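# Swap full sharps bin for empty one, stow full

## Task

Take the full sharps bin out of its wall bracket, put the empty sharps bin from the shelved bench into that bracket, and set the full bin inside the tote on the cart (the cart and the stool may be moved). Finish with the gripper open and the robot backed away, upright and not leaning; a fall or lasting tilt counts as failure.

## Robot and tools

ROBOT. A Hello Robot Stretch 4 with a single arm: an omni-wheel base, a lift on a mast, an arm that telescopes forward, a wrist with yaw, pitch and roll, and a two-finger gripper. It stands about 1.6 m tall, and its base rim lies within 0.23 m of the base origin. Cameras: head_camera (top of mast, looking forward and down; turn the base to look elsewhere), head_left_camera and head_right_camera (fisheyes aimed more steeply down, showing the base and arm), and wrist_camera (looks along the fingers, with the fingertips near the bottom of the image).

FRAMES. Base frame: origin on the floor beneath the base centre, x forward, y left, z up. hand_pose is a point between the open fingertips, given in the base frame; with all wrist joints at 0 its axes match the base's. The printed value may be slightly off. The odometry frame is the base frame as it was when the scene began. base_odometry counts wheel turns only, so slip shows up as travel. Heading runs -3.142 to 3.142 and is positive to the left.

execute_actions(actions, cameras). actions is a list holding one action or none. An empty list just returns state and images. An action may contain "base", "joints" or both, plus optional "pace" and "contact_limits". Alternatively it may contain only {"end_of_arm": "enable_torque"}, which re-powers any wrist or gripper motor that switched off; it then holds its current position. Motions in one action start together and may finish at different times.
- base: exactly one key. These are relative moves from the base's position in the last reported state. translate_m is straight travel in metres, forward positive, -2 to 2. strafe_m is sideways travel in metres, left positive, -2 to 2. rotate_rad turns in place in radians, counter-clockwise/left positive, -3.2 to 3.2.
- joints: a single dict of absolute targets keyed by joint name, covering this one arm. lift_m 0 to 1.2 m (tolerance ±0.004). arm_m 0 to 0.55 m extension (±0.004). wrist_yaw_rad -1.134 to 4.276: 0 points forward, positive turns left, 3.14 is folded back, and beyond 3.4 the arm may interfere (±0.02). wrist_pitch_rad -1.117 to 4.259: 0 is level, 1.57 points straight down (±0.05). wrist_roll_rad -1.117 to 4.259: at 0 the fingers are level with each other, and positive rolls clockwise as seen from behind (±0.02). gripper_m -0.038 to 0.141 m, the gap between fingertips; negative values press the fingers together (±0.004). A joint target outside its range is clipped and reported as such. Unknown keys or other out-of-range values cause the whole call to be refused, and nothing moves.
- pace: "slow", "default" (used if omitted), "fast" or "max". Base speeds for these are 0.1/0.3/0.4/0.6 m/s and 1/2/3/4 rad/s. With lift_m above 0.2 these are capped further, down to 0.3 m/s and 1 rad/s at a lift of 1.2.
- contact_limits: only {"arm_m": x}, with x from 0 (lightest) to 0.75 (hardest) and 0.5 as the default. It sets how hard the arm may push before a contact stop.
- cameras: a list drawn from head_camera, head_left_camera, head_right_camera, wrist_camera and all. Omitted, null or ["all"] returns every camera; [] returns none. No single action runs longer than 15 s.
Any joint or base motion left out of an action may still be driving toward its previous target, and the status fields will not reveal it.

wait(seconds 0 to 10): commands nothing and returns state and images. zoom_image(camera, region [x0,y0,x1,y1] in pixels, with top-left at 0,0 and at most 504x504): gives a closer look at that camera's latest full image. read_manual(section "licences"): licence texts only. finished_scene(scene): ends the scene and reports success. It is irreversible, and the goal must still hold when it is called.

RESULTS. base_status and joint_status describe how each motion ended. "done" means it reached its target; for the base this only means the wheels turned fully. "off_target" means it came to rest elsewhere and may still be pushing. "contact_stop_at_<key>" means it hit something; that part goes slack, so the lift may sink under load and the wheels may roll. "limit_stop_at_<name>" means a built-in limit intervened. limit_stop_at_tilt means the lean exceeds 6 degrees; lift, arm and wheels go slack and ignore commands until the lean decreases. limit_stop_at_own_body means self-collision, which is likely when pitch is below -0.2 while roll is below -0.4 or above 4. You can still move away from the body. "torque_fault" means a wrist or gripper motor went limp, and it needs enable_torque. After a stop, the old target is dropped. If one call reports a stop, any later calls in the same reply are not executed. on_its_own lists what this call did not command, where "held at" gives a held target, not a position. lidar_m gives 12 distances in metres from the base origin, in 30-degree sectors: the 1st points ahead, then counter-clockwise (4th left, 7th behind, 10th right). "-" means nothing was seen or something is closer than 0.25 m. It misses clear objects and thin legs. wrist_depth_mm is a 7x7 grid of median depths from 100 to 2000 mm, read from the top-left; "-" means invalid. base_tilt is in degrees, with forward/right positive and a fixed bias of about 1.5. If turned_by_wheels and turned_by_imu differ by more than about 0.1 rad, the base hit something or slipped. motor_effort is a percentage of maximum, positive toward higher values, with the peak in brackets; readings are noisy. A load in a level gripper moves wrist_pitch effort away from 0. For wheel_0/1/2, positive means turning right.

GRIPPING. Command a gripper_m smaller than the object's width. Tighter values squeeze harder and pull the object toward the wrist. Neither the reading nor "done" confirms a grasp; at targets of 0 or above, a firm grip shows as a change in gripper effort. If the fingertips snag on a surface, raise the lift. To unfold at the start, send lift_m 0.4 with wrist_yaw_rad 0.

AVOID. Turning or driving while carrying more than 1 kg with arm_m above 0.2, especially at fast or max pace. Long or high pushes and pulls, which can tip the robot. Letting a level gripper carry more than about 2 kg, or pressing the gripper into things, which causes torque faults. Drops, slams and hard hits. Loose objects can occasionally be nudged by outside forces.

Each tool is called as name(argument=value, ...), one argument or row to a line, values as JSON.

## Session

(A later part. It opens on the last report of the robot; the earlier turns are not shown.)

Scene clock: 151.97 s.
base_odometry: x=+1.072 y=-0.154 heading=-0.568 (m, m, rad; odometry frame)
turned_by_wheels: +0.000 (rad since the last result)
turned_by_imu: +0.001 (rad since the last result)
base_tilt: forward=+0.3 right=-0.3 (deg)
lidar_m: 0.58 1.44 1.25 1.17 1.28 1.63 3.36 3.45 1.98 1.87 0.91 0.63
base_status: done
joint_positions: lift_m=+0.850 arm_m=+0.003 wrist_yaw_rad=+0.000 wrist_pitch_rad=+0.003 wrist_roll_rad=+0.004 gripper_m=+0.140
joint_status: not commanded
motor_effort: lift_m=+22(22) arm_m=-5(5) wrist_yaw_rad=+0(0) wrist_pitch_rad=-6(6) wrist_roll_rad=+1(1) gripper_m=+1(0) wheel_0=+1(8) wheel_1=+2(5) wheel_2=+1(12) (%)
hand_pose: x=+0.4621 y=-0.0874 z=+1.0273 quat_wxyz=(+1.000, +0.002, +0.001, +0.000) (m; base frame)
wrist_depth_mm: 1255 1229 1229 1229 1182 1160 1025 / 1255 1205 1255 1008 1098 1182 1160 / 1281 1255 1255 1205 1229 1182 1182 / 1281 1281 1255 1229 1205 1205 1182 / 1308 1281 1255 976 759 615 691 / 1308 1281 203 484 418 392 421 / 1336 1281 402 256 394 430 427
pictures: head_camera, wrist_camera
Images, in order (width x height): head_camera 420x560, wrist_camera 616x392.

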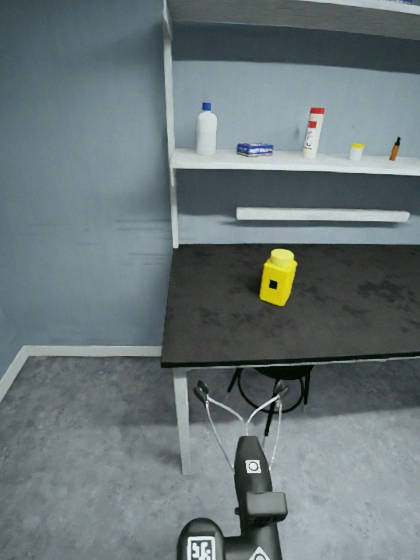

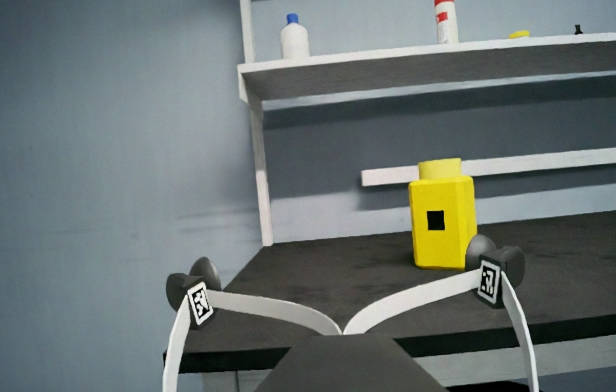

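execute_actions(
  actions=[
    {"base":{"rotate_rad":-0.53}},
  ],
  cameras=[],
)

execute_actions(
  actions=[
    {"base":{"strafe_m":0.32},"joints":{"arm_m":0.2}},
  ],
  cameras=["head_camera","wrist_camera"],
)

Scene clock: 165.00 s.
base_odometry: x=+1.071 y=-0.154 heading=-1.098 (m, m, rad; odometry frame)
turned_by_wheels: -0.530 (rad since the last result)
turned_by_imu: -0.521 (rad since the last result)
base_tilt: forward=+0.3 right=-0.3 (deg)
lidar_m: 0.65 0.59 1.48 1.25 1.19 1.28 1.65 3.27 3.42 1.97 1.85 0.91
base_status: done
joint_positions: lift_m=+0.850 arm_m=+0.003 wrist_yaw_rad=+0.000 wrist_pitch_rad=+0.003 wrist_roll_rad=+0.004 gripper_m=+0.140
joint_status: not commanded
motor_effort: lift_m=+22(22) arm_m=-5(5) wrist_yaw_rad=+0(0) wrist_pitch_rad=-6(6) wrist_roll_rad=+1(1) gripper_m=-1(1) wheel_0=+2(4) wheel_1=+3(7) wheel_2=-1(8) (%)
hand_pose: x=+0.4621 y=-0.0874 z=+1.0273 quat_wxyz=(+1.000, +0.002, +0.001, +0.000) (m; base frame)
wrist_depth_mm: 1060 1160 1308 1499 1708 1983 - / 866 1060 1078 1308 1537 1983 - / 1060 1160 1281 1464 1618 1983 - / 1060 1160 1281 1464 1661 1863 - / 1060 1060 768 976 866 668 946 / 634 580 203 564 603 1863 - / 410 424 512 329 1661 1863 1983
pictures: none
No camera images: the call's "cameras" was empty. Leave "cameras" out to get every camera's image.

Scene clock: 167.40 s.
base_odometry: x=+1.356 y=-0.008 heading=-1.098 (m, m, rad; odometry frame)
turned_by_wheels: +0.000 (rad since the last result)
turned_by_imu: +0.000 (rad since the last result)
base_tilt: forward=+0.4 right=-0.3 (deg)
lidar_m: 0.46 0.64 1.31 0.95 0.90 0.96 1.37 3.47 3.61 2.26 2.13 0.67
base_status: done
joint_positions: lift_m=+0.850 arm_m=+0.199 wrist_yaw_rad=+0.000 wrist_pitch_rad=+0.002 wrist_roll_rad=+0.004 gripper_m=+0.140
joint_status: all done
motor_effort: lift_m=+23(22) arm_m=+5(5) wrist_yaw_rad=+0(1) wrist_pitch_rad=-6(5) wrist_roll_rad=-1(0) gripper_m=-1(2) wheel_0=-2(11) wheel_1=+1(11) wheel_2=+0(0) (%)
hand_pose: x=+0.6585 y=-0.0874 z=+1.0274 quat_wxyz=(+1.000, +0.002, +0.001, +0.000) (m; base frame)
wrist_depth_mm: 530 591 654 788 1182 1430 1708 / 750 854 931 1042 1118 1205 1281 / 778 891 976 1098 1229 1397 1661 / 768 866 917 500 1205 1397 1576 / 778 878 917 732 640 615 683 / 707 580 203 473 415 387 421 / 404 387 370 235 347 325 317
pictures: head_camera, wrist_camera
Images, in order (width x height): head_camera 420x560, wrist_camera 616x392.

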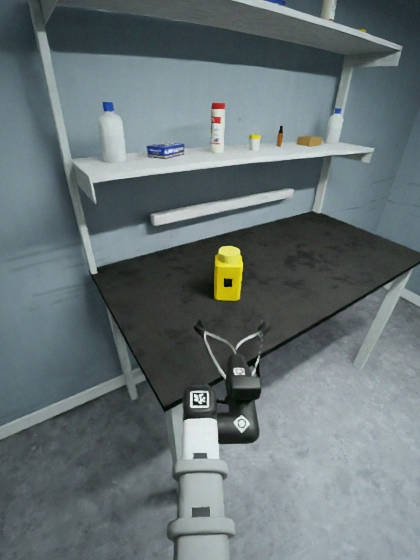

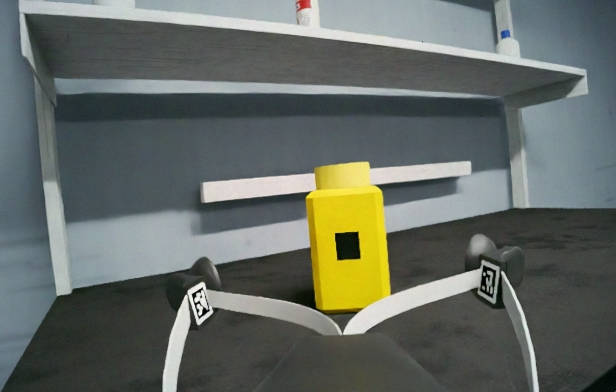

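execute_actions(
  actions=[
    {"base":{"strafe_m":-0.013},"joints":{"arm_m":0.38}},
  ],
  cameras=["wrist_camera"],
)

Scene clock: 172.97 s.
base_odometry: x=+1.345 y=-0.014 heading=-1.098 (m, m, rad; odometry frame)
turned_by_wheels: +0.000 (rad since the last result)
turned_by_imu: -0.001 (rad since the last result)
base_tilt: forward=+0.4 right=-0.3 (deg)
lidar_m: 0.48 0.63 1.29 0.98 0.90 0.98 1.36 3.46 3.58 2.23 2.13 0.69
base_status: done
joint_positions: lift_m=+0.850 arm_m=+0.379 wrist_yaw_rad=+0.000 wrist_pitch_rad=+0.002 wrist_roll_rad=+0.004 gripper_m=+0.140
joint_status: all done
motor_effort: lift_m=+22(22) arm_m=+5(5) wrist_yaw_rad=+0(0) wrist_pitch_rad=-5(5) wrist_roll_rad=-1(1) gripper_m=+2(0) wheel_0=+0(8) wheel_1=-3(6) wheel_2=+0(0) (%)
hand_pose: x=+0.8385 y=-0.0874 z=+1.0274 quat_wxyz=(+1.000, +0.002, +0.001, +0.000) (m; base frame)
wrist_depth_mm: 554 585 609 640 683 759 1138 / 676 741 820 891 1042 1160 1160 / 661 741 820 904 1042 1229 1430 / 668 732 788 300 931 1182 1255 / 661 732 809 296 294 603 683 / 627 580 204 294 291 387 421 / 404 384 370 206 329 322 317
pictures: wrist_camera
Images, in order (width x height): wrist_camera 616x392.

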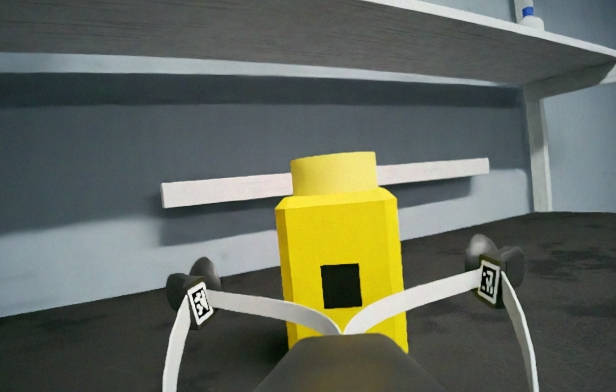

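execute_actions(
  actions=[
    {"joints":{"arm_m":0.482,"lift_m":0.857}},
  ],
  cameras=["wrist_camera"],
)

Scene clock: 177.90 s.
base_odometry: x=+1.345 y=-0.014 heading=-1.098 (m, m, rad; odometry frame)
turned_by_wheels: +0.000 (rad since the last result)
turned_by_imu: -0.001 (rad since the last result)
base_tilt: forward=+0.4 right=-0.3 (deg)
lidar_m: 0.46 0.57 1.28 0.94 0.90 0.99 1.40 3.46 3.59 2.18 2.13 0.69
base_status: not commanded
joint_positions: lift_m=+0.857 arm_m=+0.481 wrist_yaw_rad=+0.000 wrist_pitch_rad=+0.002 wrist_roll_rad=+0.004 gripper_m=+0.140
joint_status: all done
motor_effort: lift_m=+23(25) arm_m=+5(4) wrist_yaw_rad=+0(2) wrist_pitch_rad=-6(6) wrist_roll_rad=+0(0) gripper_m=+1(0) wheel_0=+0(0) wheel_1=-3(3) wheel_2=+0(0) (%)
hand_pose: x=+0.9405 y=-0.0874 z=+1.0343 quat_wxyz=(+1.000, +0.002, +0.001, +0.000) (m; base frame)
wrist_depth_mm: 549 569 597 621 668 732 768 / 597 647 732 820 904 1060 1098 / 597 647 723 809 931 1060 1182 / 597 634 668 200 203 1060 1182 / 591 647 715 192 187 627 715 / 585 603 202 191 186 402 436 / 421 399 384 152 187 338 329
pictures: wrist_camera
Images, in order (width x height): wrist_camera 616x392.

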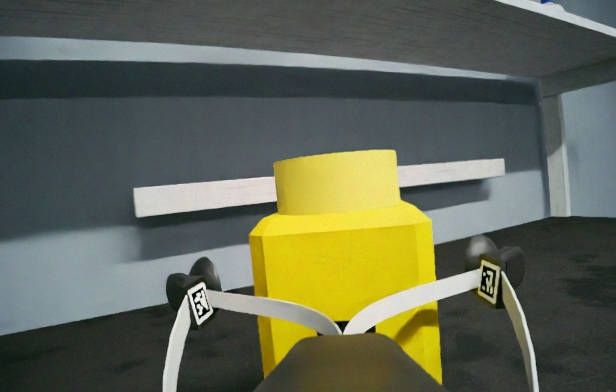

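execute_actions(
  actions=[
    {"joints":{"gripper_m":0.048,"lift_m":0.859}},
  ],
  cameras=[],
)

execute_actions(
  actions=[
    {"joints":{"lift_m":0.89}},
  ],
  cameras=["wrist_camera"],
)

execute_actions(
  actions=[
    {"base":{"translate_m":-0.3},"joints":{"arm_m":0.02}},
  ],
  cameras=[],
)

Scene clock: 186.27 s.
base_odometry: x=+1.345 y=-0.014 heading=-1.098 (m, m, rad; odometry frame)
turned_by_wheels: +0.000 (rad since the last result)
turned_by_imu: -0.001 (rad since the last result)
base_tilt: forward=+0.3 right=-0.3 (deg)
lidar_m: 0.50 0.58 1.30 0.98 0.93 1.01 1.36 3.42 3.57 2.22 2.11 0.63
base_status: not commanded
joint_positions: lift_m=+0.859 arm_m=+0.481 wrist_yaw_rad=+0.000 wrist_pitch_rad=+0.002 wrist_roll_rad=+0.004 gripper_m=+0.048
joint_status: all done
motor_effort: lift_m=+23(24) arm_m=+5(5) wrist_yaw_rad=-1(1) wrist_pitch_rad=-5(5) wrist_roll_rad=+0(0) gripper_m=-18(17) wheel_0=+0(1) wheel_1=-3(3) wheel_2=+0(0) (%)
hand_pose: x=+0.9405 y=-0.0874 z=+1.0363 quat_wxyz=(+1.000, +0.002, +0.001, +0.000) (m; base frame)
wrist_depth_mm: 544 569 597 627 661 715 768 / 597 654 715 809 904 1042 1118 / 603 647 732 809 917 1060 1205 / 603 647 668 184 190 1078 1205 / 591 654 699 177 172 778 707 / 591 615 189 176 172 183 442 / 427 397 389 118 171 343 324
pictures: none
No camera images: the call's "cameras" was empty. Leave "cameras" out to get every camera's image.

Scene clock: 187.20 s.
base_odometry: x=+1.345 y=-0.014 heading=-1.098 (m, m, rad; odometry frame)
turned_by_wheels: +0.000 (rad since the last result)
turned_by_imu: +0.000 (rad since the last result)
base_tilt: forward=+0.4 right=-0.3 (deg)
lidar_m: 0.49 0.61 1.31 0.95 0.93 1.00 1.41 3.44 3.60 2.26 2.11 0.69
base_status: not commanded
joint_positions: lift_m=+0.890 arm_m=+0.481 wrist_yaw_rad=+0.000 wrist_pitch_rad=+0.004 wrist_roll_rad=+0.004 gripper_m=+0.048
joint_status: all done
motor_effort: lift_m=+24(27) arm_m=+5(5) wrist_yaw_rad=+0(1) wrist_pitch_rad=-11(11) wrist_roll_rad=-3(0) gripper_m=-17(17) wheel_0=+1(1) wheel_1=-3(3) wheel_2=+0(0) (%)
hand_pose: x=+0.9405 y=-0.0874 z=+1.0668 quat_wxyz=(+1.000, +0.002, +0.002, +0.000) (m; base frame)
wrist_depth_mm: 473 504 535 549 591 634 750 / 597 654 715 798 878 1025 1060 / 597 654 732 798 917 1098 1160 / 597 640 691 184 190 1042 1205 / 597 647 707 177 173 891 820 / 597 640 188 177 173 182 525 / 496 466 452 118 172 397 373
pictures: wrist_camera
Images, in order (width x height): wrist_camera 616x392.

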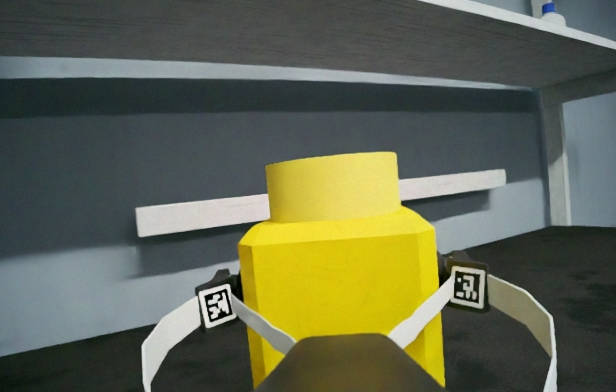

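Scene clock: 189.67 s.
base_odometry: x=+1.208 y=+0.253 heading=-1.098 (m, m, rad; odometry frame)
turned_by_wheels: +0.000 (rad since the last result)
turned_by_imu: -0.001 (rad since the last result)
base_tilt: forward=+0.4 right=-0.3 (deg)
lidar_m: 0.40 1.14 1.13 0.83 0.79 0.84 1.19 1.65 3.34 2.38 2.27 0.44
base_status: done
joint_positions: lift_m=+0.890 arm_m=+0.021 wrist_yaw_rad=+0.000 wrist_pitch_rad=+0.005 wrist_roll_rad=+0.004 gripper_m=+0.048
joint_status: all done
motor_effort: lift_m=+23(24) arm_m=-5(5) wrist_yaw_rad=+1(3) wrist_pitch_rad=-12(12) wrist_roll_rad=-1(1) gripper_m=-17(17) wheel_0=-1(5) wheel_1=-1(8) wheel_2=-1(9) (%)
hand_pose: x=+0.4802 y=-0.0875 z=+1.0667 quat_wxyz=(+1.000, +0.002, +0.002, +0.000) (m; base frame)
wrist_depth_mm: 1160 1229 1366 1576 1756 - - / 1160 1229 1397 1537 1808 - - / 1138 1229 1397 1537 1808 1983 - / 1138 1229 1430 183 190 - - / 1160 1255 1138 176 172 960 1138 / 1138 1229 189 176 172 182 - / 1160 1229 661 118 172 - -
pictures: none
No camera images: the call's "cameras" was empty. Leave "cameras" out to get every camera's image.

execute_actions(
  actions=[
    {"base":{"rotate_rad":-2.555}},
  ],
  cameras=[],
)

execute_actions(
  actions=[
    {"base":{"strafe_m":0.56},"pace":"fast"},
  ],
  cameras=["head_camera"],
)

Scene clock: 200.73 s.
base_odometry: x=+1.208 y=+0.253 heading=+2.630 (m, m, rad; odometry frame)
turned_by_wheels: -2.555 (rad since the last result)
turned_by_imu: -2.512 (rad since the last result)
base_tilt: forward=+0.4 right=-0.3 (deg)
lidar_m: 0.40 3.43 2.36 2.28 0.98 0.79 1.48 1.03 0.81 0.78 0.85 0.37
base_status: done
joint_positions: lift_m=+0.890 arm_m=+0.021 wrist_yaw_rad=+0.000 wrist_pitch_rad=+0.004 wrist_roll_rad=+0.004 gripper_m=+0.048
joint_status: not commanded
motor_effort: lift_m=+22(23) arm_m=-5(5) wrist_yaw_rad=+0(2) wrist_pitch_rad=-11(11) wrist_roll_rad=-1(2) gripper_m=-18(17) wheel_0=+3(8) wheel_1=+3(7) wheel_2=+0(8) (%)
hand_pose: x=+0.4802 y=-0.0874 z=+1.0668 quat_wxyz=(+1.000, +0.002, +0.002, +0.000) (m; base frame)
wrist_depth_mm: - - - - - 1983 1281 / - - - - - - 1308 / - - - - - - 1366 / - - - 184 190 - 1397 / - - - 177 172 1921 1366 / - - 187 176 172 182 1060 / - - - 118 172 1464 1336
pictures: none
No camera images: the call's "cameras" was empty. Leave "cameras" out to get every camera's image.

Scene clock: 203.47 s.
base_odometry: x=+0.934 y=-0.235 heading=+2.630 (m, m, rad; odometry frame)
turned_by_wheels: +0.000 (rad since the last result)
turned_by_imu: +0.001 (rad since the last result)
base_tilt: forward=+0.4 right=-0.3 (deg)
lidar_m: 0.42 3.11 1.78 1.73 0.91 0.70 0.65 1.57 1.37 1.33 1.46 0.45
base_status: done
joint_positions: lift_m=+0.890 arm_m=+0.021 wrist_yaw_rad=+0.000 wrist_pitch_rad=+0.004 wrist_roll_rad=+0.004 gripper_m=+0.048
joint_status: not commanded
motor_effort: lift_m=+22(22) arm_m=-5(5) wrist_yaw_rad=+0(0) wrist_pitch_rad=-10(11) wrist_roll_rad=-1(2) gripper_m=-19(18) wheel_0=+1(10) wheel_1=-2(13) wheel_2=-1(1) (%)
hand_pose: x=+0.4802 y=-0.0874 z=+1.0668 quat_wxyz=(+1.000, +0.002, +0.002, +0.000) (m; base frame)
wrist_depth_mm: - - - - - - - / - - - - - - - / - - - - - - - / - - - 185 190 - - / - - - 176 173 - - / - - 189 176 172 182 - / - - - 118 172 - -
pictures: head_camera
Images, in order (width x height): head_camera 420x560.

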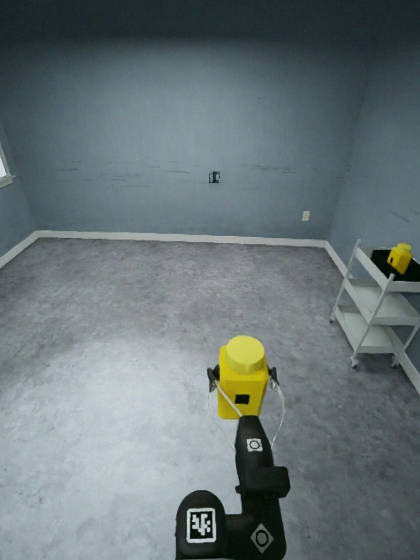

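execute_actions(
  actions=[
    {"base":{"translate_m":2.0},"pace":"max"},
  ],
  cameras=[],
)

execute_actions(
  actions=[
    {"base":{"translate_m":0.4},"joints":{"lift_m":0.835}},
  ],
  cameras=["head_camera","wrist_camera"],
)

Scene clock: 214.83 s.
base_odometry: x=-0.810 y=+0.744 heading=+2.630 (m, m, rad; odometry frame)
turned_by_wheels: +0.000 (rad since the last result)
turned_by_imu: +0.001 (rad since the last result)
base_tilt: forward=+0.4 right=-0.2 (deg)
lidar_m: 0.41 1.36 1.97 1.79 1.74 2.50 3.37 2.00 1.11 1.11 1.59 0.40
base_status: done
joint_positions: lift_m=+0.890 arm_m=+0.021 wrist_yaw_rad=+0.000 wrist_pitch_rad=+0.004 wrist_roll_rad=+0.004 gripper_m=+0.048
joint_status: not commanded
motor_effort: lift_m=+22(22) arm_m=-5(5) wrist_yaw_rad=-1(0) wrist_pitch_rad=-12(11) wrist_roll_rad=-1(1) gripper_m=-18(18) wheel_0=+0(6) wheel_1=+2(7) wheel_2=+2(11) (%)
hand_pose: x=+0.4802 y=-0.0874 z=+1.0668 quat_wxyz=(+1.000, +0.002, +0.002, +0.000) (m; base frame)
wrist_depth_mm: 1118 1098 1078 1025 991 960 946 / 1160 1098 1060 1042 1008 976 931 / 1160 1118 1098 1025 1008 976 946 / 1182 1118 1098 183 190 991 960 / 1205 1118 1098 176 172 976 960 / 1160 1138 188 177 172 182 976 / 1182 1118 1098 118 172 1025 960
pictures: none
No camera images: the call's "cameras" was empty. Leave "cameras" out to get every camera's image.

Scene clock: 217.67 s.
base_odometry: x=-1.159 y=+0.939 heading=+2.631 (m, m, rad; odometry frame)
turned_by_wheels: +0.000 (rad since the last result)
turned_by_imu: +0.000 (rad since the last result)
base_tilt: forward=+0.4 right=-0.3 (deg)
lidar_m: 0.41 0.90 1.38 2.14 1.87 2.46 3.77 1.52 1.27 1.53 1.15 0.48
base_status: done
joint_positions: lift_m=+0.835 arm_m=+0.021 wrist_yaw_rad=+0.000 wrist_pitch_rad=+0.004 wrist_roll_rad=+0.004 gripper_m=+0.048
joint_status: all done
motor_effort: lift_m=+19(23) arm_m=-5(5) wrist_yaw_rad=+1(0) wrist_pitch_rad=-12(11) wrist_roll_rad=+0(1) gripper_m=-19(20) wheel_0=+2(5) wheel_1=+1(7) wheel_2=+0(8) (%)
hand_pose: x=+0.4802 y=-0.0874 z=+1.0121 quat_wxyz=(+1.000, +0.002, +0.002, +0.000) (m; base frame)
wrist_depth_mm: 691 668 647 621 603 585 569 / 699 676 647 627 621 591 569 / 699 676 654 634 621 597 574 / 715 691 661 184 190 591 580 / 707 683 668 176 173 603 585 / 723 699 188 177 172 183 585 / 715 699 676 118 172 603 591
pictures: head_camera, wrist_camera
Images, in order (width x height): head_camera 420x560, wrist_camera 616x392.

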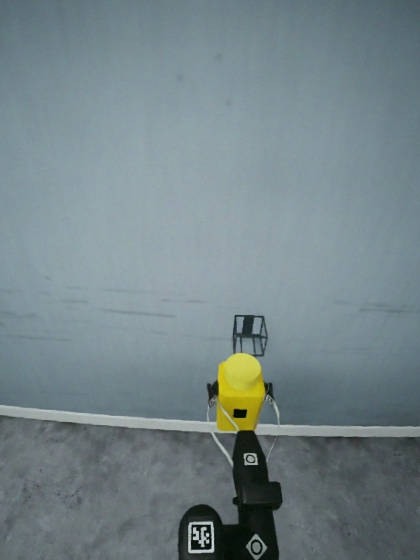

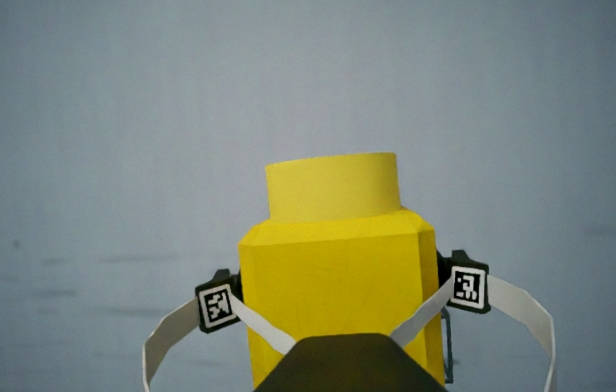

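execute_actions(
  actions=[
    {"base":{"rotate_rad":-0.045},"pace":"slow"},
  ],
  cameras=[],
)

execute_actions(
  actions=[
    {"base":{"strafe_m":-0.045},"joints":{"arm_m":0.14}},
  ],
  cameras=["head_camera","wrist_camera"],
)

Scene clock: 232.93 s.
base_odometry: x=-1.159 y=+0.939 heading=+2.586 (m, m, rad; odometry frame)
turned_by_wheels: -0.044 (rad since the last result)
turned_by_imu: -0.044 (rad since the last result)
base_tilt: forward=+0.3 right=-0.3 (deg)
lidar_m: 0.41 0.90 1.26 2.11 1.89 2.36 3.86 2.16 1.24 1.51 1.22 0.49
base_status: done
joint_positions: lift_m=+0.835 arm_m=+0.021 wrist_yaw_rad=+0.000 wrist_pitch_rad=+0.004 wrist_roll_rad=+0.004 gripper_m=+0.048
joint_status: not commanded
motor_effort: lift_m=+19(19) arm_m=-5(4) wrist_yaw_rad=+0(1) wrist_pitch_rad=-11(12) wrist_roll_rad=+0(1) gripper_m=-19(21) wheel_0=+2(5) wheel_1=+4(2) wheel_2=+3(4) (%)
hand_pose: x=+0.4802 y=-0.0874 z=+1.0121 quat_wxyz=(+1.000, +0.002, +0.002, +0.000) (m; base frame)
wrist_depth_mm: 661 661 647 621 615 597 585 / 661 661 634 634 621 603 585 / 668 661 647 627 615 609 591 / 676 668 647 183 190 615 597 / 683 668 654 176 172 609 597 / 691 683 187 177 173 183 603 / 691 683 661 118 171 627 603
pictures: none
No camera images: the call's "cameras" was empty. Leave "cameras" out to get every camera's image.

Scene clock: 234.30 s.
base_odometry: x=-1.135 y=+0.977 heading=+2.586 (m, m, rad; odometry frame)
turned_by_wheels: +0.000 (rad since the last result)
turned_by_imu: +0.000 (rad since the last result)
base_tilt: forward=+0.3 right=-0.3 (deg)
lidar_m: 0.51 0.90 1.29 2.17 1.91 2.37 3.87 2.08 1.23 1.47 1.19 0.88
base_status: done
joint_positions: lift_m=+0.835 arm_m=+0.139 wrist_yaw_rad=+0.000 wrist_pitch_rad=+0.004 wrist_roll_rad=+0.004 gripper_m=+0.048
joint_status: all done
motor_effort: lift_m=+19(19) arm_m=+5(6) wrist_yaw_rad=+0(2) wrist_pitch_rad=-11(12) wrist_roll_rad=-1(0) gripper_m=-19(17) wheel_0=+0(10) wheel_1=+0(9) wheel_2=+0(4) (%)
hand_pose: x=+0.5986 y=-0.0874 z=+1.0121 quat_wxyz=(+1.000, +0.002, +0.002, +0.000) (m; base frame)
wrist_depth_mm: 539 525 512 504 492 484 477 / 544 530 512 504 496 484 484 / 549 535 521 512 496 492 477 / 554 544 525 185 190 492 488 / 559 549 530 177 172 496 488 / 554 554 189 177 173 182 492 / 564 549 535 118 172 500 492
pictures: head_camera, wrist_camera
Images, in order (width x height): head_camera 420x560, wrist_camera 616x392.

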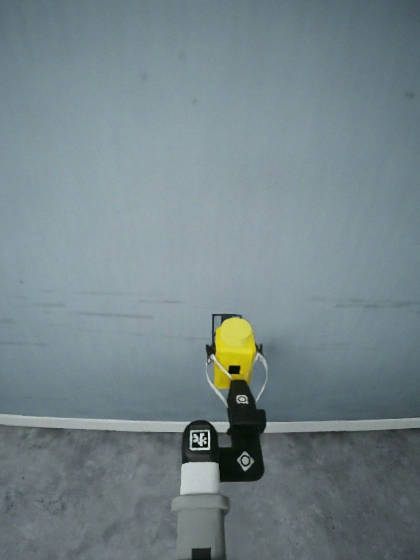

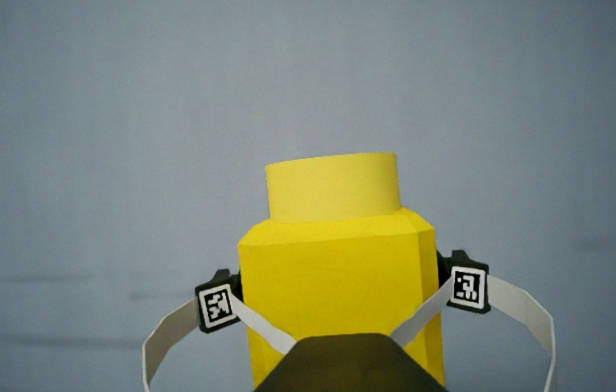

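execute_actions(
  actions=[
    {"base":{"strafe_m":-0.010},"joints":{"arm_m":0.371}},
  ],
  cameras=["head_camera","wrist_camera","head_right_camera"],
)

zoom_image(
  camera="head_camera",
  region=[160, 250, 300, 380],
)

zoom_image(
  camera="head_right_camera",
  region=[150, 290, 260, 390],
)

Scene clock: 243.23 s.
base_odometry: x=-1.130 y=+0.986 heading=+2.586 (m, m, rad; odometry frame)
turned_by_wheels: +0.000 (rad since the last result)
turned_by_imu: -0.001 (rad since the last result)
base_tilt: forward=+0.4 right=-0.3 (deg)
lidar_m: 0.74 0.89 1.28 2.20 1.93 2.44 3.83 2.07 1.24 1.48 1.17 0.88
base_status: done
joint_positions: lift_m=+0.835 arm_m=+0.370 wrist_yaw_rad=+0.000 wrist_pitch_rad=+0.004 wrist_roll_rad=+0.004 gripper_m=+0.048
joint_status: all done
motor_effort: lift_m=+19(19) arm_m=+5(4) wrist_yaw_rad=+0(0) wrist_pitch_rad=-11(10) wrist_roll_rad=-2(1) gripper_m=-19(18) wheel_0=+1(9) wheel_1=-1(9) wheel_2=+0(0) (%)
hand_pose: x=+0.8296 y=-0.0874 z=+1.0121 quat_wxyz=(+1.000, +0.002, +0.002, +0.000) (m; base frame)
wrist_depth_mm: 293 287 281 273 268 263 257 / 294 290 283 276 271 264 259 / 297 291 283 278 271 266 260 / 303 293 287 184 190 270 264 / 304 296 287 177 172 268 265 / 303 297 189 176 173 183 265 / 307 300 294 118 172 274 268
pictures: head_camera, head_right_camera, wrist_camera
Images, in order (width x height): head_camera 420x560, head_right_camera 420x672, wrist_camera 616x392.

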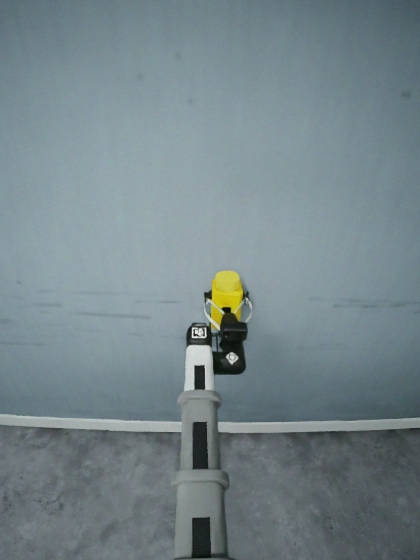

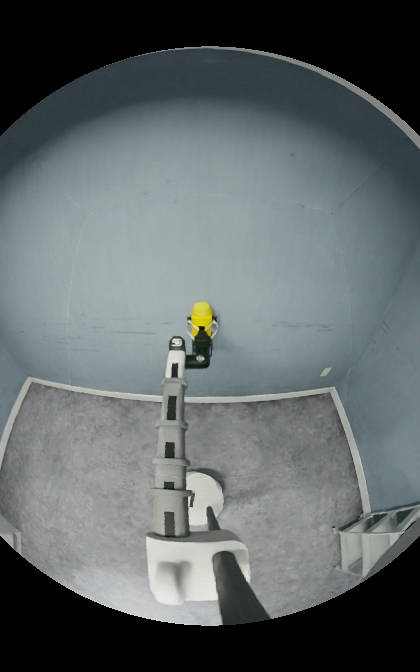

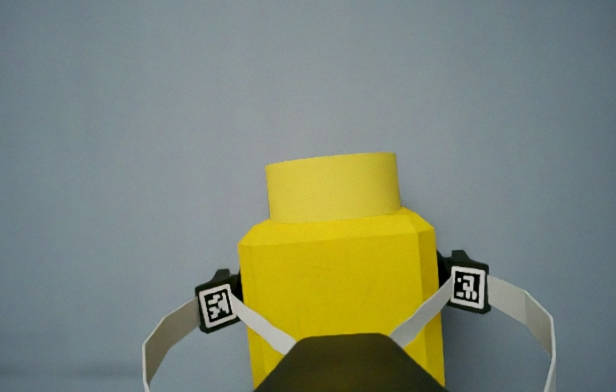

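Region (160, 250, 300, 380) of head_camera's 420x560 image, scaled by 3.600, with more detail than that image has; it fills the top 468 rows of this view, and the rest is white.

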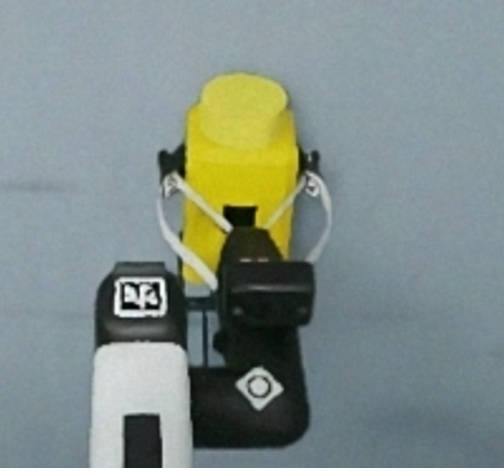

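Region (150, 290, 260, 390) of head_right_camera's 420x672 image, scaled by 4.582, with more detail than that image has; it fills the top 458 rows of this view, and the rest is white.

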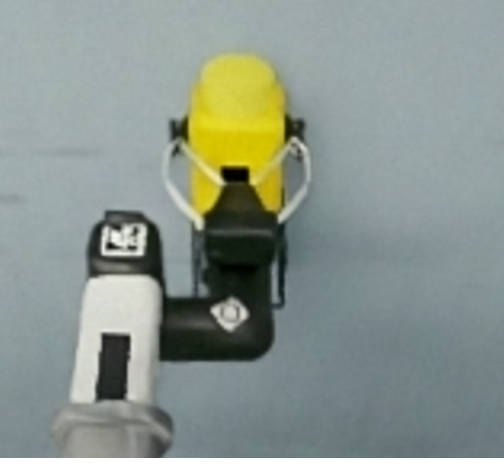

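Mark end ~130 vs 135 reference: good. Descend in small steps.

execute_actions(
  actions=[
    {"joints":{"lift_m":0.82},"pace":"slow"},
  ],
  cameras=[],
)

execute_actions(
  actions=[
    {"joints":{"lift_m":0.812},"pace":"slow"},
  ],
  cameras=[],
)

Scene clock: 251.17 s.
base_odometry: x=-1.130 y=+0.986 heading=+2.586 (m, m, rad; odometry frame)
turned_by_wheels: +0.000 (rad since the last result)
turned_by_imu: -0.001 (rad since the last result)
base_tilt: forward=+0.4 right=-0.3 (deg)
lidar_m: 0.74 0.89 1.26 2.20 1.92 2.43 3.86 2.09 1.21 1.47 1.19 0.89
base_status: not commanded
joint_positions: lift_m=+0.820 arm_m=+0.370 wrist_yaw_rad=+0.000 wrist_pitch_rad=+0.004 wrist_roll_rad=+0.004 gripper_m=+0.048
joint_status: all done
motor_effort: lift_m=+18(22) arm_m=+5(5) wrist_yaw_rad=-1(0) wrist_pitch_rad=-11(11) wrist_roll_rad=-1(1) gripper_m=-20(18) wheel_0=+1(1) wheel_1=-1(1) wheel_2=+0(0) (%)
hand_pose: x=+0.8296 y=-0.0874 z=+0.9972 quat_wxyz=(+1.000, +0.002, +0.002, +0.000) (m; base frame)
wrist_depth_mm: 294 286 281 274 268 263 259 / 296 289 281 276 271 265 258 / 298 291 285 277 271 267 260 / 300 294 286 184 190 267 263 / 301 294 289 177 172 267 265 / 304 297 189 176 172 182 265 / 306 298 291 118 172 273 271
pictures: none
No camera images: the call's "cameras" was empty. Leave "cameras" out to get every camera's image.

Scene clock: 251.83 s.
base_odometry: x=-1.130 y=+0.986 heading=+2.586 (m, m, rad; odometry frame)
turned_by_wheels: +0.000 (rad since the last result)
turned_by_imu: +0.000 (rad since the last result)
base_tilt: forward=+0.3 right=-0.3 (deg)
lidar_m: 0.77 0.89 1.30 2.19 1.92 2.43 3.86 2.05 1.21 1.47 1.21 0.88
base_status: not commanded
joint_positions: lift_m=+0.812 arm_m=+0.370 wrist_yaw_rad=+0.000 wrist_pitch_rad=+0.004 wrist_roll_rad=+0.004 gripper_m=+0.048
joint_status: all done
motor_effort: lift_m=+18(21) arm_m=+5(5) wrist_yaw_rad=+0(1) wrist_pitch_rad=-9(10) wrist_roll_rad=+0(1) gripper_m=-19(16) wheel_0=+1(1) wheel_1=-1(1) wheel_2=+0(0) (%)
hand_pose: x=+0.8295 y=-0.0874 z=+0.9893 quat_wxyz=(+1.000, +0.002, +0.002, +0.000) (m; base frame)
wrist_depth_mm: 294 287 281 274 270 262 257 / 297 290 282 277 271 264 260 / 297 290 285 278 271 267 263 / 298 294 287 185 189 267 264 / 301 296 289 177 173 268 265 / 304 297 189 177 172 183 266 / 307 301 291 118 171 273 270
pictures: none
No camera images: the call's "cameras" was empty. Leave "cameras" out to get every camera's image.

execute_actions(
  actions=[
    {"joints":{"lift_m":0.805},"pace":"slow"},
  ],
  cameras=[],
)

Scene clock: 255.73 s.
base_odometry: x=-1.130 y=+0.986 heading=+2.586 (m, m, rad; odometry frame)
turned_by_wheels: +0.000 (rad since the last result)
turned_by_imu: -0.001 (rad since the last result)
base_tilt: forward=+0.4 right=-0.3 (deg)
lidar_m: 0.76 0.91 1.27 2.20 1.92 2.41 3.88 2.05 1.24 1.44 1.18 0.89
base_status: not commanded
joint_positions: lift_m=+0.805 arm_m=+0.370 wrist_yaw_rad=-0.001 wrist_pitch_rad=+0.004 wrist_roll_rad=+0.003 gripper_m=+0.048
joint_status: all done
motor_effort: lift_m=+18(20) arm_m=+5(5) wrist_yaw_rad=+3(2) wrist_pitch_rad=-10(11) wrist_roll_rad=-1(0) gripper_m=-21(17) wheel_0=+1(1) wheel_1=-1(1) wheel_2=+0(0) (%)
hand_pose: x=+0.8295 y=-0.0877 z=+0.9823 quat_wxyz=(+1.000, +0.002, +0.002, +0.000) (m; base frame)
wrist_depth_mm: 293 289 281 274 268 263 259 / 294 289 282 276 270 264 260 / 298 293 283 277 271 266 262 / 298 293 285 185 190 268 264 / 301 296 287 176 172 267 266 / 306 298 187 177 172 184 266 / 306 300 291 118 171 273 268
pictures: none
No camera images: the call's "cameras" was empty. Leave "cameras" out to get every camera's image.

execute_actions(
  actions=[
    {"base":{"strafe_m":-0.003},"joints":{"lift_m":0.79},"pace":"slow"},
  ],
  cameras=[],
)

execute_actions(
  actions=[
    {"joints":{"lift_m":0.727},"pace":"slow"},
  ],
  cameras=["wrist_camera"],
)

execute_actions(
  actions=[
    {"joints":{"lift_m":0.721},"pace":"slow"},
  ],
  cameras=[],
)

Scene clock: 267.00 s.
base_odometry: x=-1.128 y=+0.988 heading=+2.586 (m, m, rad; odometry frame)
turned_by_wheels: +0.000 (rad since the last result)
turned_by_imu: -0.001 (rad since the last result)
base_tilt: forward=+0.4 right=-0.3 (deg)
lidar_m: 0.75 0.91 1.30 2.20 1.94 2.43 3.86 2.06 1.20 1.45 1.19 0.88
base_status: done
joint_positions: lift_m=+0.790 arm_m=+0.370 wrist_yaw_rad=+0.000 wrist_pitch_rad=+0.004 wrist_roll_rad=+0.003 gripper_m=+0.048
joint_status: all done
motor_effort: lift_m=+18(20) arm_m=+5(5) wrist_yaw_rad=+1(3) wrist_pitch_rad=-10(10) wrist_roll_rad=+0(2) gripper_m=-19(19) wheel_0=+1(4) wheel_1=-2(7) wheel_2=+0(1) (%)
hand_pose: x=+0.8295 y=-0.0875 z=+0.9672 quat_wxyz=(+1.000, +0.002, +0.002, +0.000) (m; base frame)
wrist_depth_mm: 291 287 281 274 268 263 259 / 296 289 281 274 271 264 262 / 297 290 285 277 271 266 260 / 300 294 286 184 190 267 264 / 303 296 289 177 172 268 264 / 304 297 189 176 173 182 266 / 306 298 291 118 171 273 268
pictures: none
No camera images: the call's "cameras" was empty. Leave "cameras" out to get every camera's image.

Scene clock: 268.40 s.
base_odometry: x=-1.128 y=+0.988 heading=+2.586 (m, m, rad; odometry frame)
turned_by_wheels: +0.000 (rad since the last result)
turned_by_imu: +0.000 (rad since the last result)
base_tilt: forward=+0.4 right=-0.3 (deg)
lidar_m: 0.74 0.89 1.30 2.15 1.91 2.41 3.85 2.07 1.22 1.47 1.21 0.88
base_status: not commanded
joint_positions: lift_m=+0.727 arm_m=+0.370 wrist_yaw_rad=+0.000 wrist_pitch_rad=+0.004 wrist_roll_rad=+0.003 gripper_m=+0.048
joint_status: all done
motor_effort: lift_m=+19(14) arm_m=+5(5) wrist_yaw_rad=+2(1) wrist_pitch_rad=-11(10) wrist_roll_rad=+0(1) gripper_m=-19(19) wheel_0=+1(1) wheel_1=-2(2) wheel_2=+0(0) (%)
hand_pose: x=+0.8295 y=-0.0875 z=+0.9042 quat_wxyz=(+1.000, +0.002, +0.002, +0.000) (m; base frame)
wrist_depth_mm: 294 289 281 274 270 263 258 / 294 290 283 277 270 265 260 / 298 289 283 278 272 266 262 / 298 293 286 185 190 268 263 / 301 296 287 176 172 267 265 / 304 297 187 177 172 183 265 / 309 301 291 118 165 272 268
pictures: wrist_camera
Images, in order (width x height): wrist_camera 616x392.

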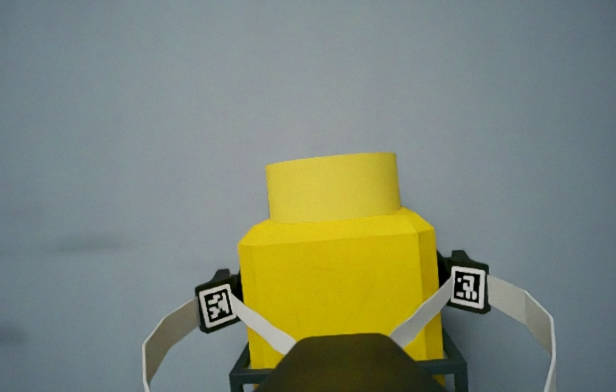

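Scene clock: 269.03 s.
base_odometry: x=-1.128 y=+0.988 heading=+2.586 (m, m, rad; odometry frame)
turned_by_wheels: +0.000 (rad since the last result)
turned_by_imu: +0.000 (rad since the last result)
base_tilt: forward=+0.4 right=-0.3 (deg)
lidar_m: 0.77 0.89 1.25 2.19 1.91 2.43 3.87 2.05 1.19 1.47 1.16 0.84
base_status: not commanded
joint_positions: lift_m=+0.721 arm_m=+0.370 wrist_yaw_rad=+0.000 wrist_pitch_rad=+0.004 wrist_roll_rad=+0.003 gripper_m=+0.048
joint_status: all done
motor_effort: lift_m=+18(20) arm_m=+5(5) wrist_yaw_rad=+1(1) wrist_pitch_rad=-11(10) wrist_roll_rad=+0(0) gripper_m=-19(17) wheel_0=+1(1) wheel_1=-2(2) wheel_2=+0(0) (%)
hand_pose: x=+0.8295 y=-0.0875 z=+0.8982 quat_wxyz=(+1.000, +0.002, +0.002, +0.000) (m; base frame)
wrist_depth_mm: 293 287 281 273 268 262 258 / 296 289 285 276 270 263 260 / 297 291 285 278 271 265 260 / 298 293 286 185 190 270 263 / 303 294 287 176 172 268 266 / 303 298 188 177 172 183 266 / 306 300 291 118 166 272 270
pictures: none
No camera images: the call's "cameras" was empty. Leave "cameras" out to get every camera's image.

execute_actions(
  actions=[
    {"joints":{"lift_m":0.717},"pace":"slow"},
  ],
  cameras=[],
)

execute_actions(
  actions=[
    {"joints":{"gripper_m":0.13,"arm_m":0.361},"pace":"slow"},
  ],
  cameras=[],
)

execute_actions(
  actions=[
    {"joints":{"arm_m":0.0}},
  ],
  cameras=["wrist_camera"],
)

Scene clock: 275.80 s.
base_odometry: x=-1.128 y=+0.988 heading=+2.586 (m, m, rad; odometry frame)
turned_by_wheels: +0.000 (rad since the last result)
turned_by_imu: +0.000 (rad since the last result)
base_tilt: forward=+0.4 right=-0.3 (deg)
lidar_m: 0.73 0.89 1.30 2.16 1.94 2.40 3.87 2.04 1.20 1.46 1.18 0.88
base_status: not commanded
joint_positions: lift_m=+0.717 arm_m=+0.370 wrist_yaw_rad=+0.000 wrist_pitch_rad=+0.001 wrist_roll_rad=+0.003 gripper_m=+0.048
joint_status: all done
motor_effort: lift_m=+17(19) arm_m=+5(5) wrist_yaw_rad=+0(1) wrist_pitch_rad=-1(11) wrist_roll_rad=-2(1) gripper_m=-19(18) wheel_0=+1(1) wheel_1=-2(2) wheel_2=+0(0) (%)
hand_pose: x=+0.8295 y=-0.0875 z=+0.8953 quat_wxyz=(+1.000, +0.002, +0.000, +0.000) (m; base frame)
wrist_depth_mm: 294 287 281 276 270 265 258 / 296 289 283 277 271 265 260 / 298 291 286 277 272 267 262 / 301 293 286 183 190 267 264 / 303 296 287 177 172 267 264 / 304 296 188 177 172 182 265 / 306 300 291 118 164 271 267
pictures: none
No camera images: the call's "cameras" was empty. Leave "cameras" out to get every camera's image.

Scene clock: 279.40 s.
base_odometry: x=-1.128 y=+0.988 heading=+2.586 (m, m, rad; odometry frame)
turned_by_wheels: +0.000 (rad since the last result)
turned_by_imu: +0.000 (rad since the last result)
base_tilt: forward=+0.4 right=-0.3 (deg)
lidar_m: 0.76 0.90 1.29 2.20 1.92 2.44 3.85 2.08 1.24 1.47 1.16 0.86
base_status: not commanded
joint_positions: lift_m=+0.717 arm_m=+0.362 wrist_yaw_rad=+0.000 wrist_pitch_rad=+0.002 wrist_roll_rad=+0.003 gripper_m=+0.130
joint_status: all done
motor_effort: lift_m=+17(18) arm_m=-5(7) wrist_yaw_rad=-2(2) wrist_pitch_rad=-4(5) wrist_roll_rad=+1(0) gripper_m=+0(20) wheel_0=+1(1) wheel_1=-2(2) wheel_2=+0(0) (%)
hand_pose: x=+0.8212 y=-0.0874 z=+0.8949 quat_wxyz=(+1.000, +0.002, +0.001, +0.000) (m; base frame)
wrist_depth_mm: 303 297 287 283 277 271 266 / 306 300 291 283 279 272 268 / 306 301 293 286 279 274 270 / 310 301 294 198 204 277 270 / 312 304 294 190 186 274 273 / 312 307 202 190 186 277 274 / 317 309 298 144 174 278 276
pictures: none
No camera images: the call's "cameras" was empty. Leave "cameras" out to get every camera's image.

Scene clock: 281.57 s.
base_odometry: x=-1.128 y=+0.988 heading=+2.586 (m, m, rad; odometry frame)
turned_by_wheels: +0.000 (rad since the last result)
turned_by_imu: +0.000 (rad since the last result)
base_tilt: forward=+0.3 right=-0.3 (deg)
lidar_m: 0.75 0.90 1.30 2.18 1.94 2.41 3.86 2.05 1.21 1.47 1.23 0.89
base_status: not commanded
joint_positions: lift_m=+0.717 arm_m=+0.003 wrist_yaw_rad=+0.000 wrist_pitch_rad=+0.003 wrist_roll_rad=+0.003 gripper_m=+0.130
joint_status: all done
joint sent to its limit — the command would take arm_m past its lower limit, so that joint was sent only as far as its limit.
motor_effort: lift_m=+18(18) arm_m=-5(4) wrist_yaw_rad=+0(1) wrist_pitch_rad=-6(6) wrist_roll_rad=+0(0) gripper_m=-1(1) wheel_0=+1(1) wheel_1=-2(3) wheel_2=+0(0) (%)
hand_pose: x=+0.4621 y=-0.0874 z=+0.8947 quat_wxyz=(+1.000, +0.002, +0.001, +0.000) (m; base frame)
wrist_depth_mm: 683 676 661 640 627 621 609 / 691 668 661 640 634 615 609 / 699 683 661 647 640 621 603 / 707 683 661 603 634 627 615 / 715 683 668 559 640 621 615 / 715 699 214 654 647 627 615 / 723 699 676 384 647 640 621
pictures: wrist_camera
Images, in order (width x height): wrist_camera 616x392.

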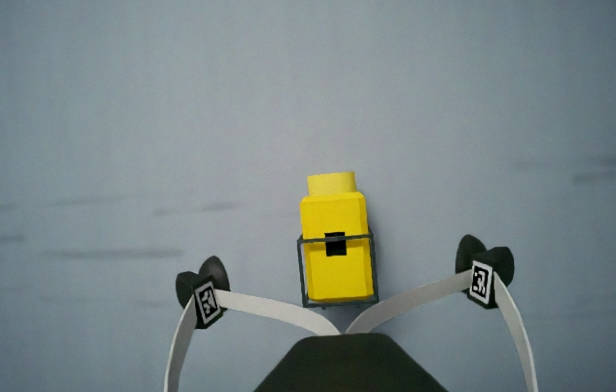

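finished_scene(
  scene=2,
)

The scene is finished: the task was done.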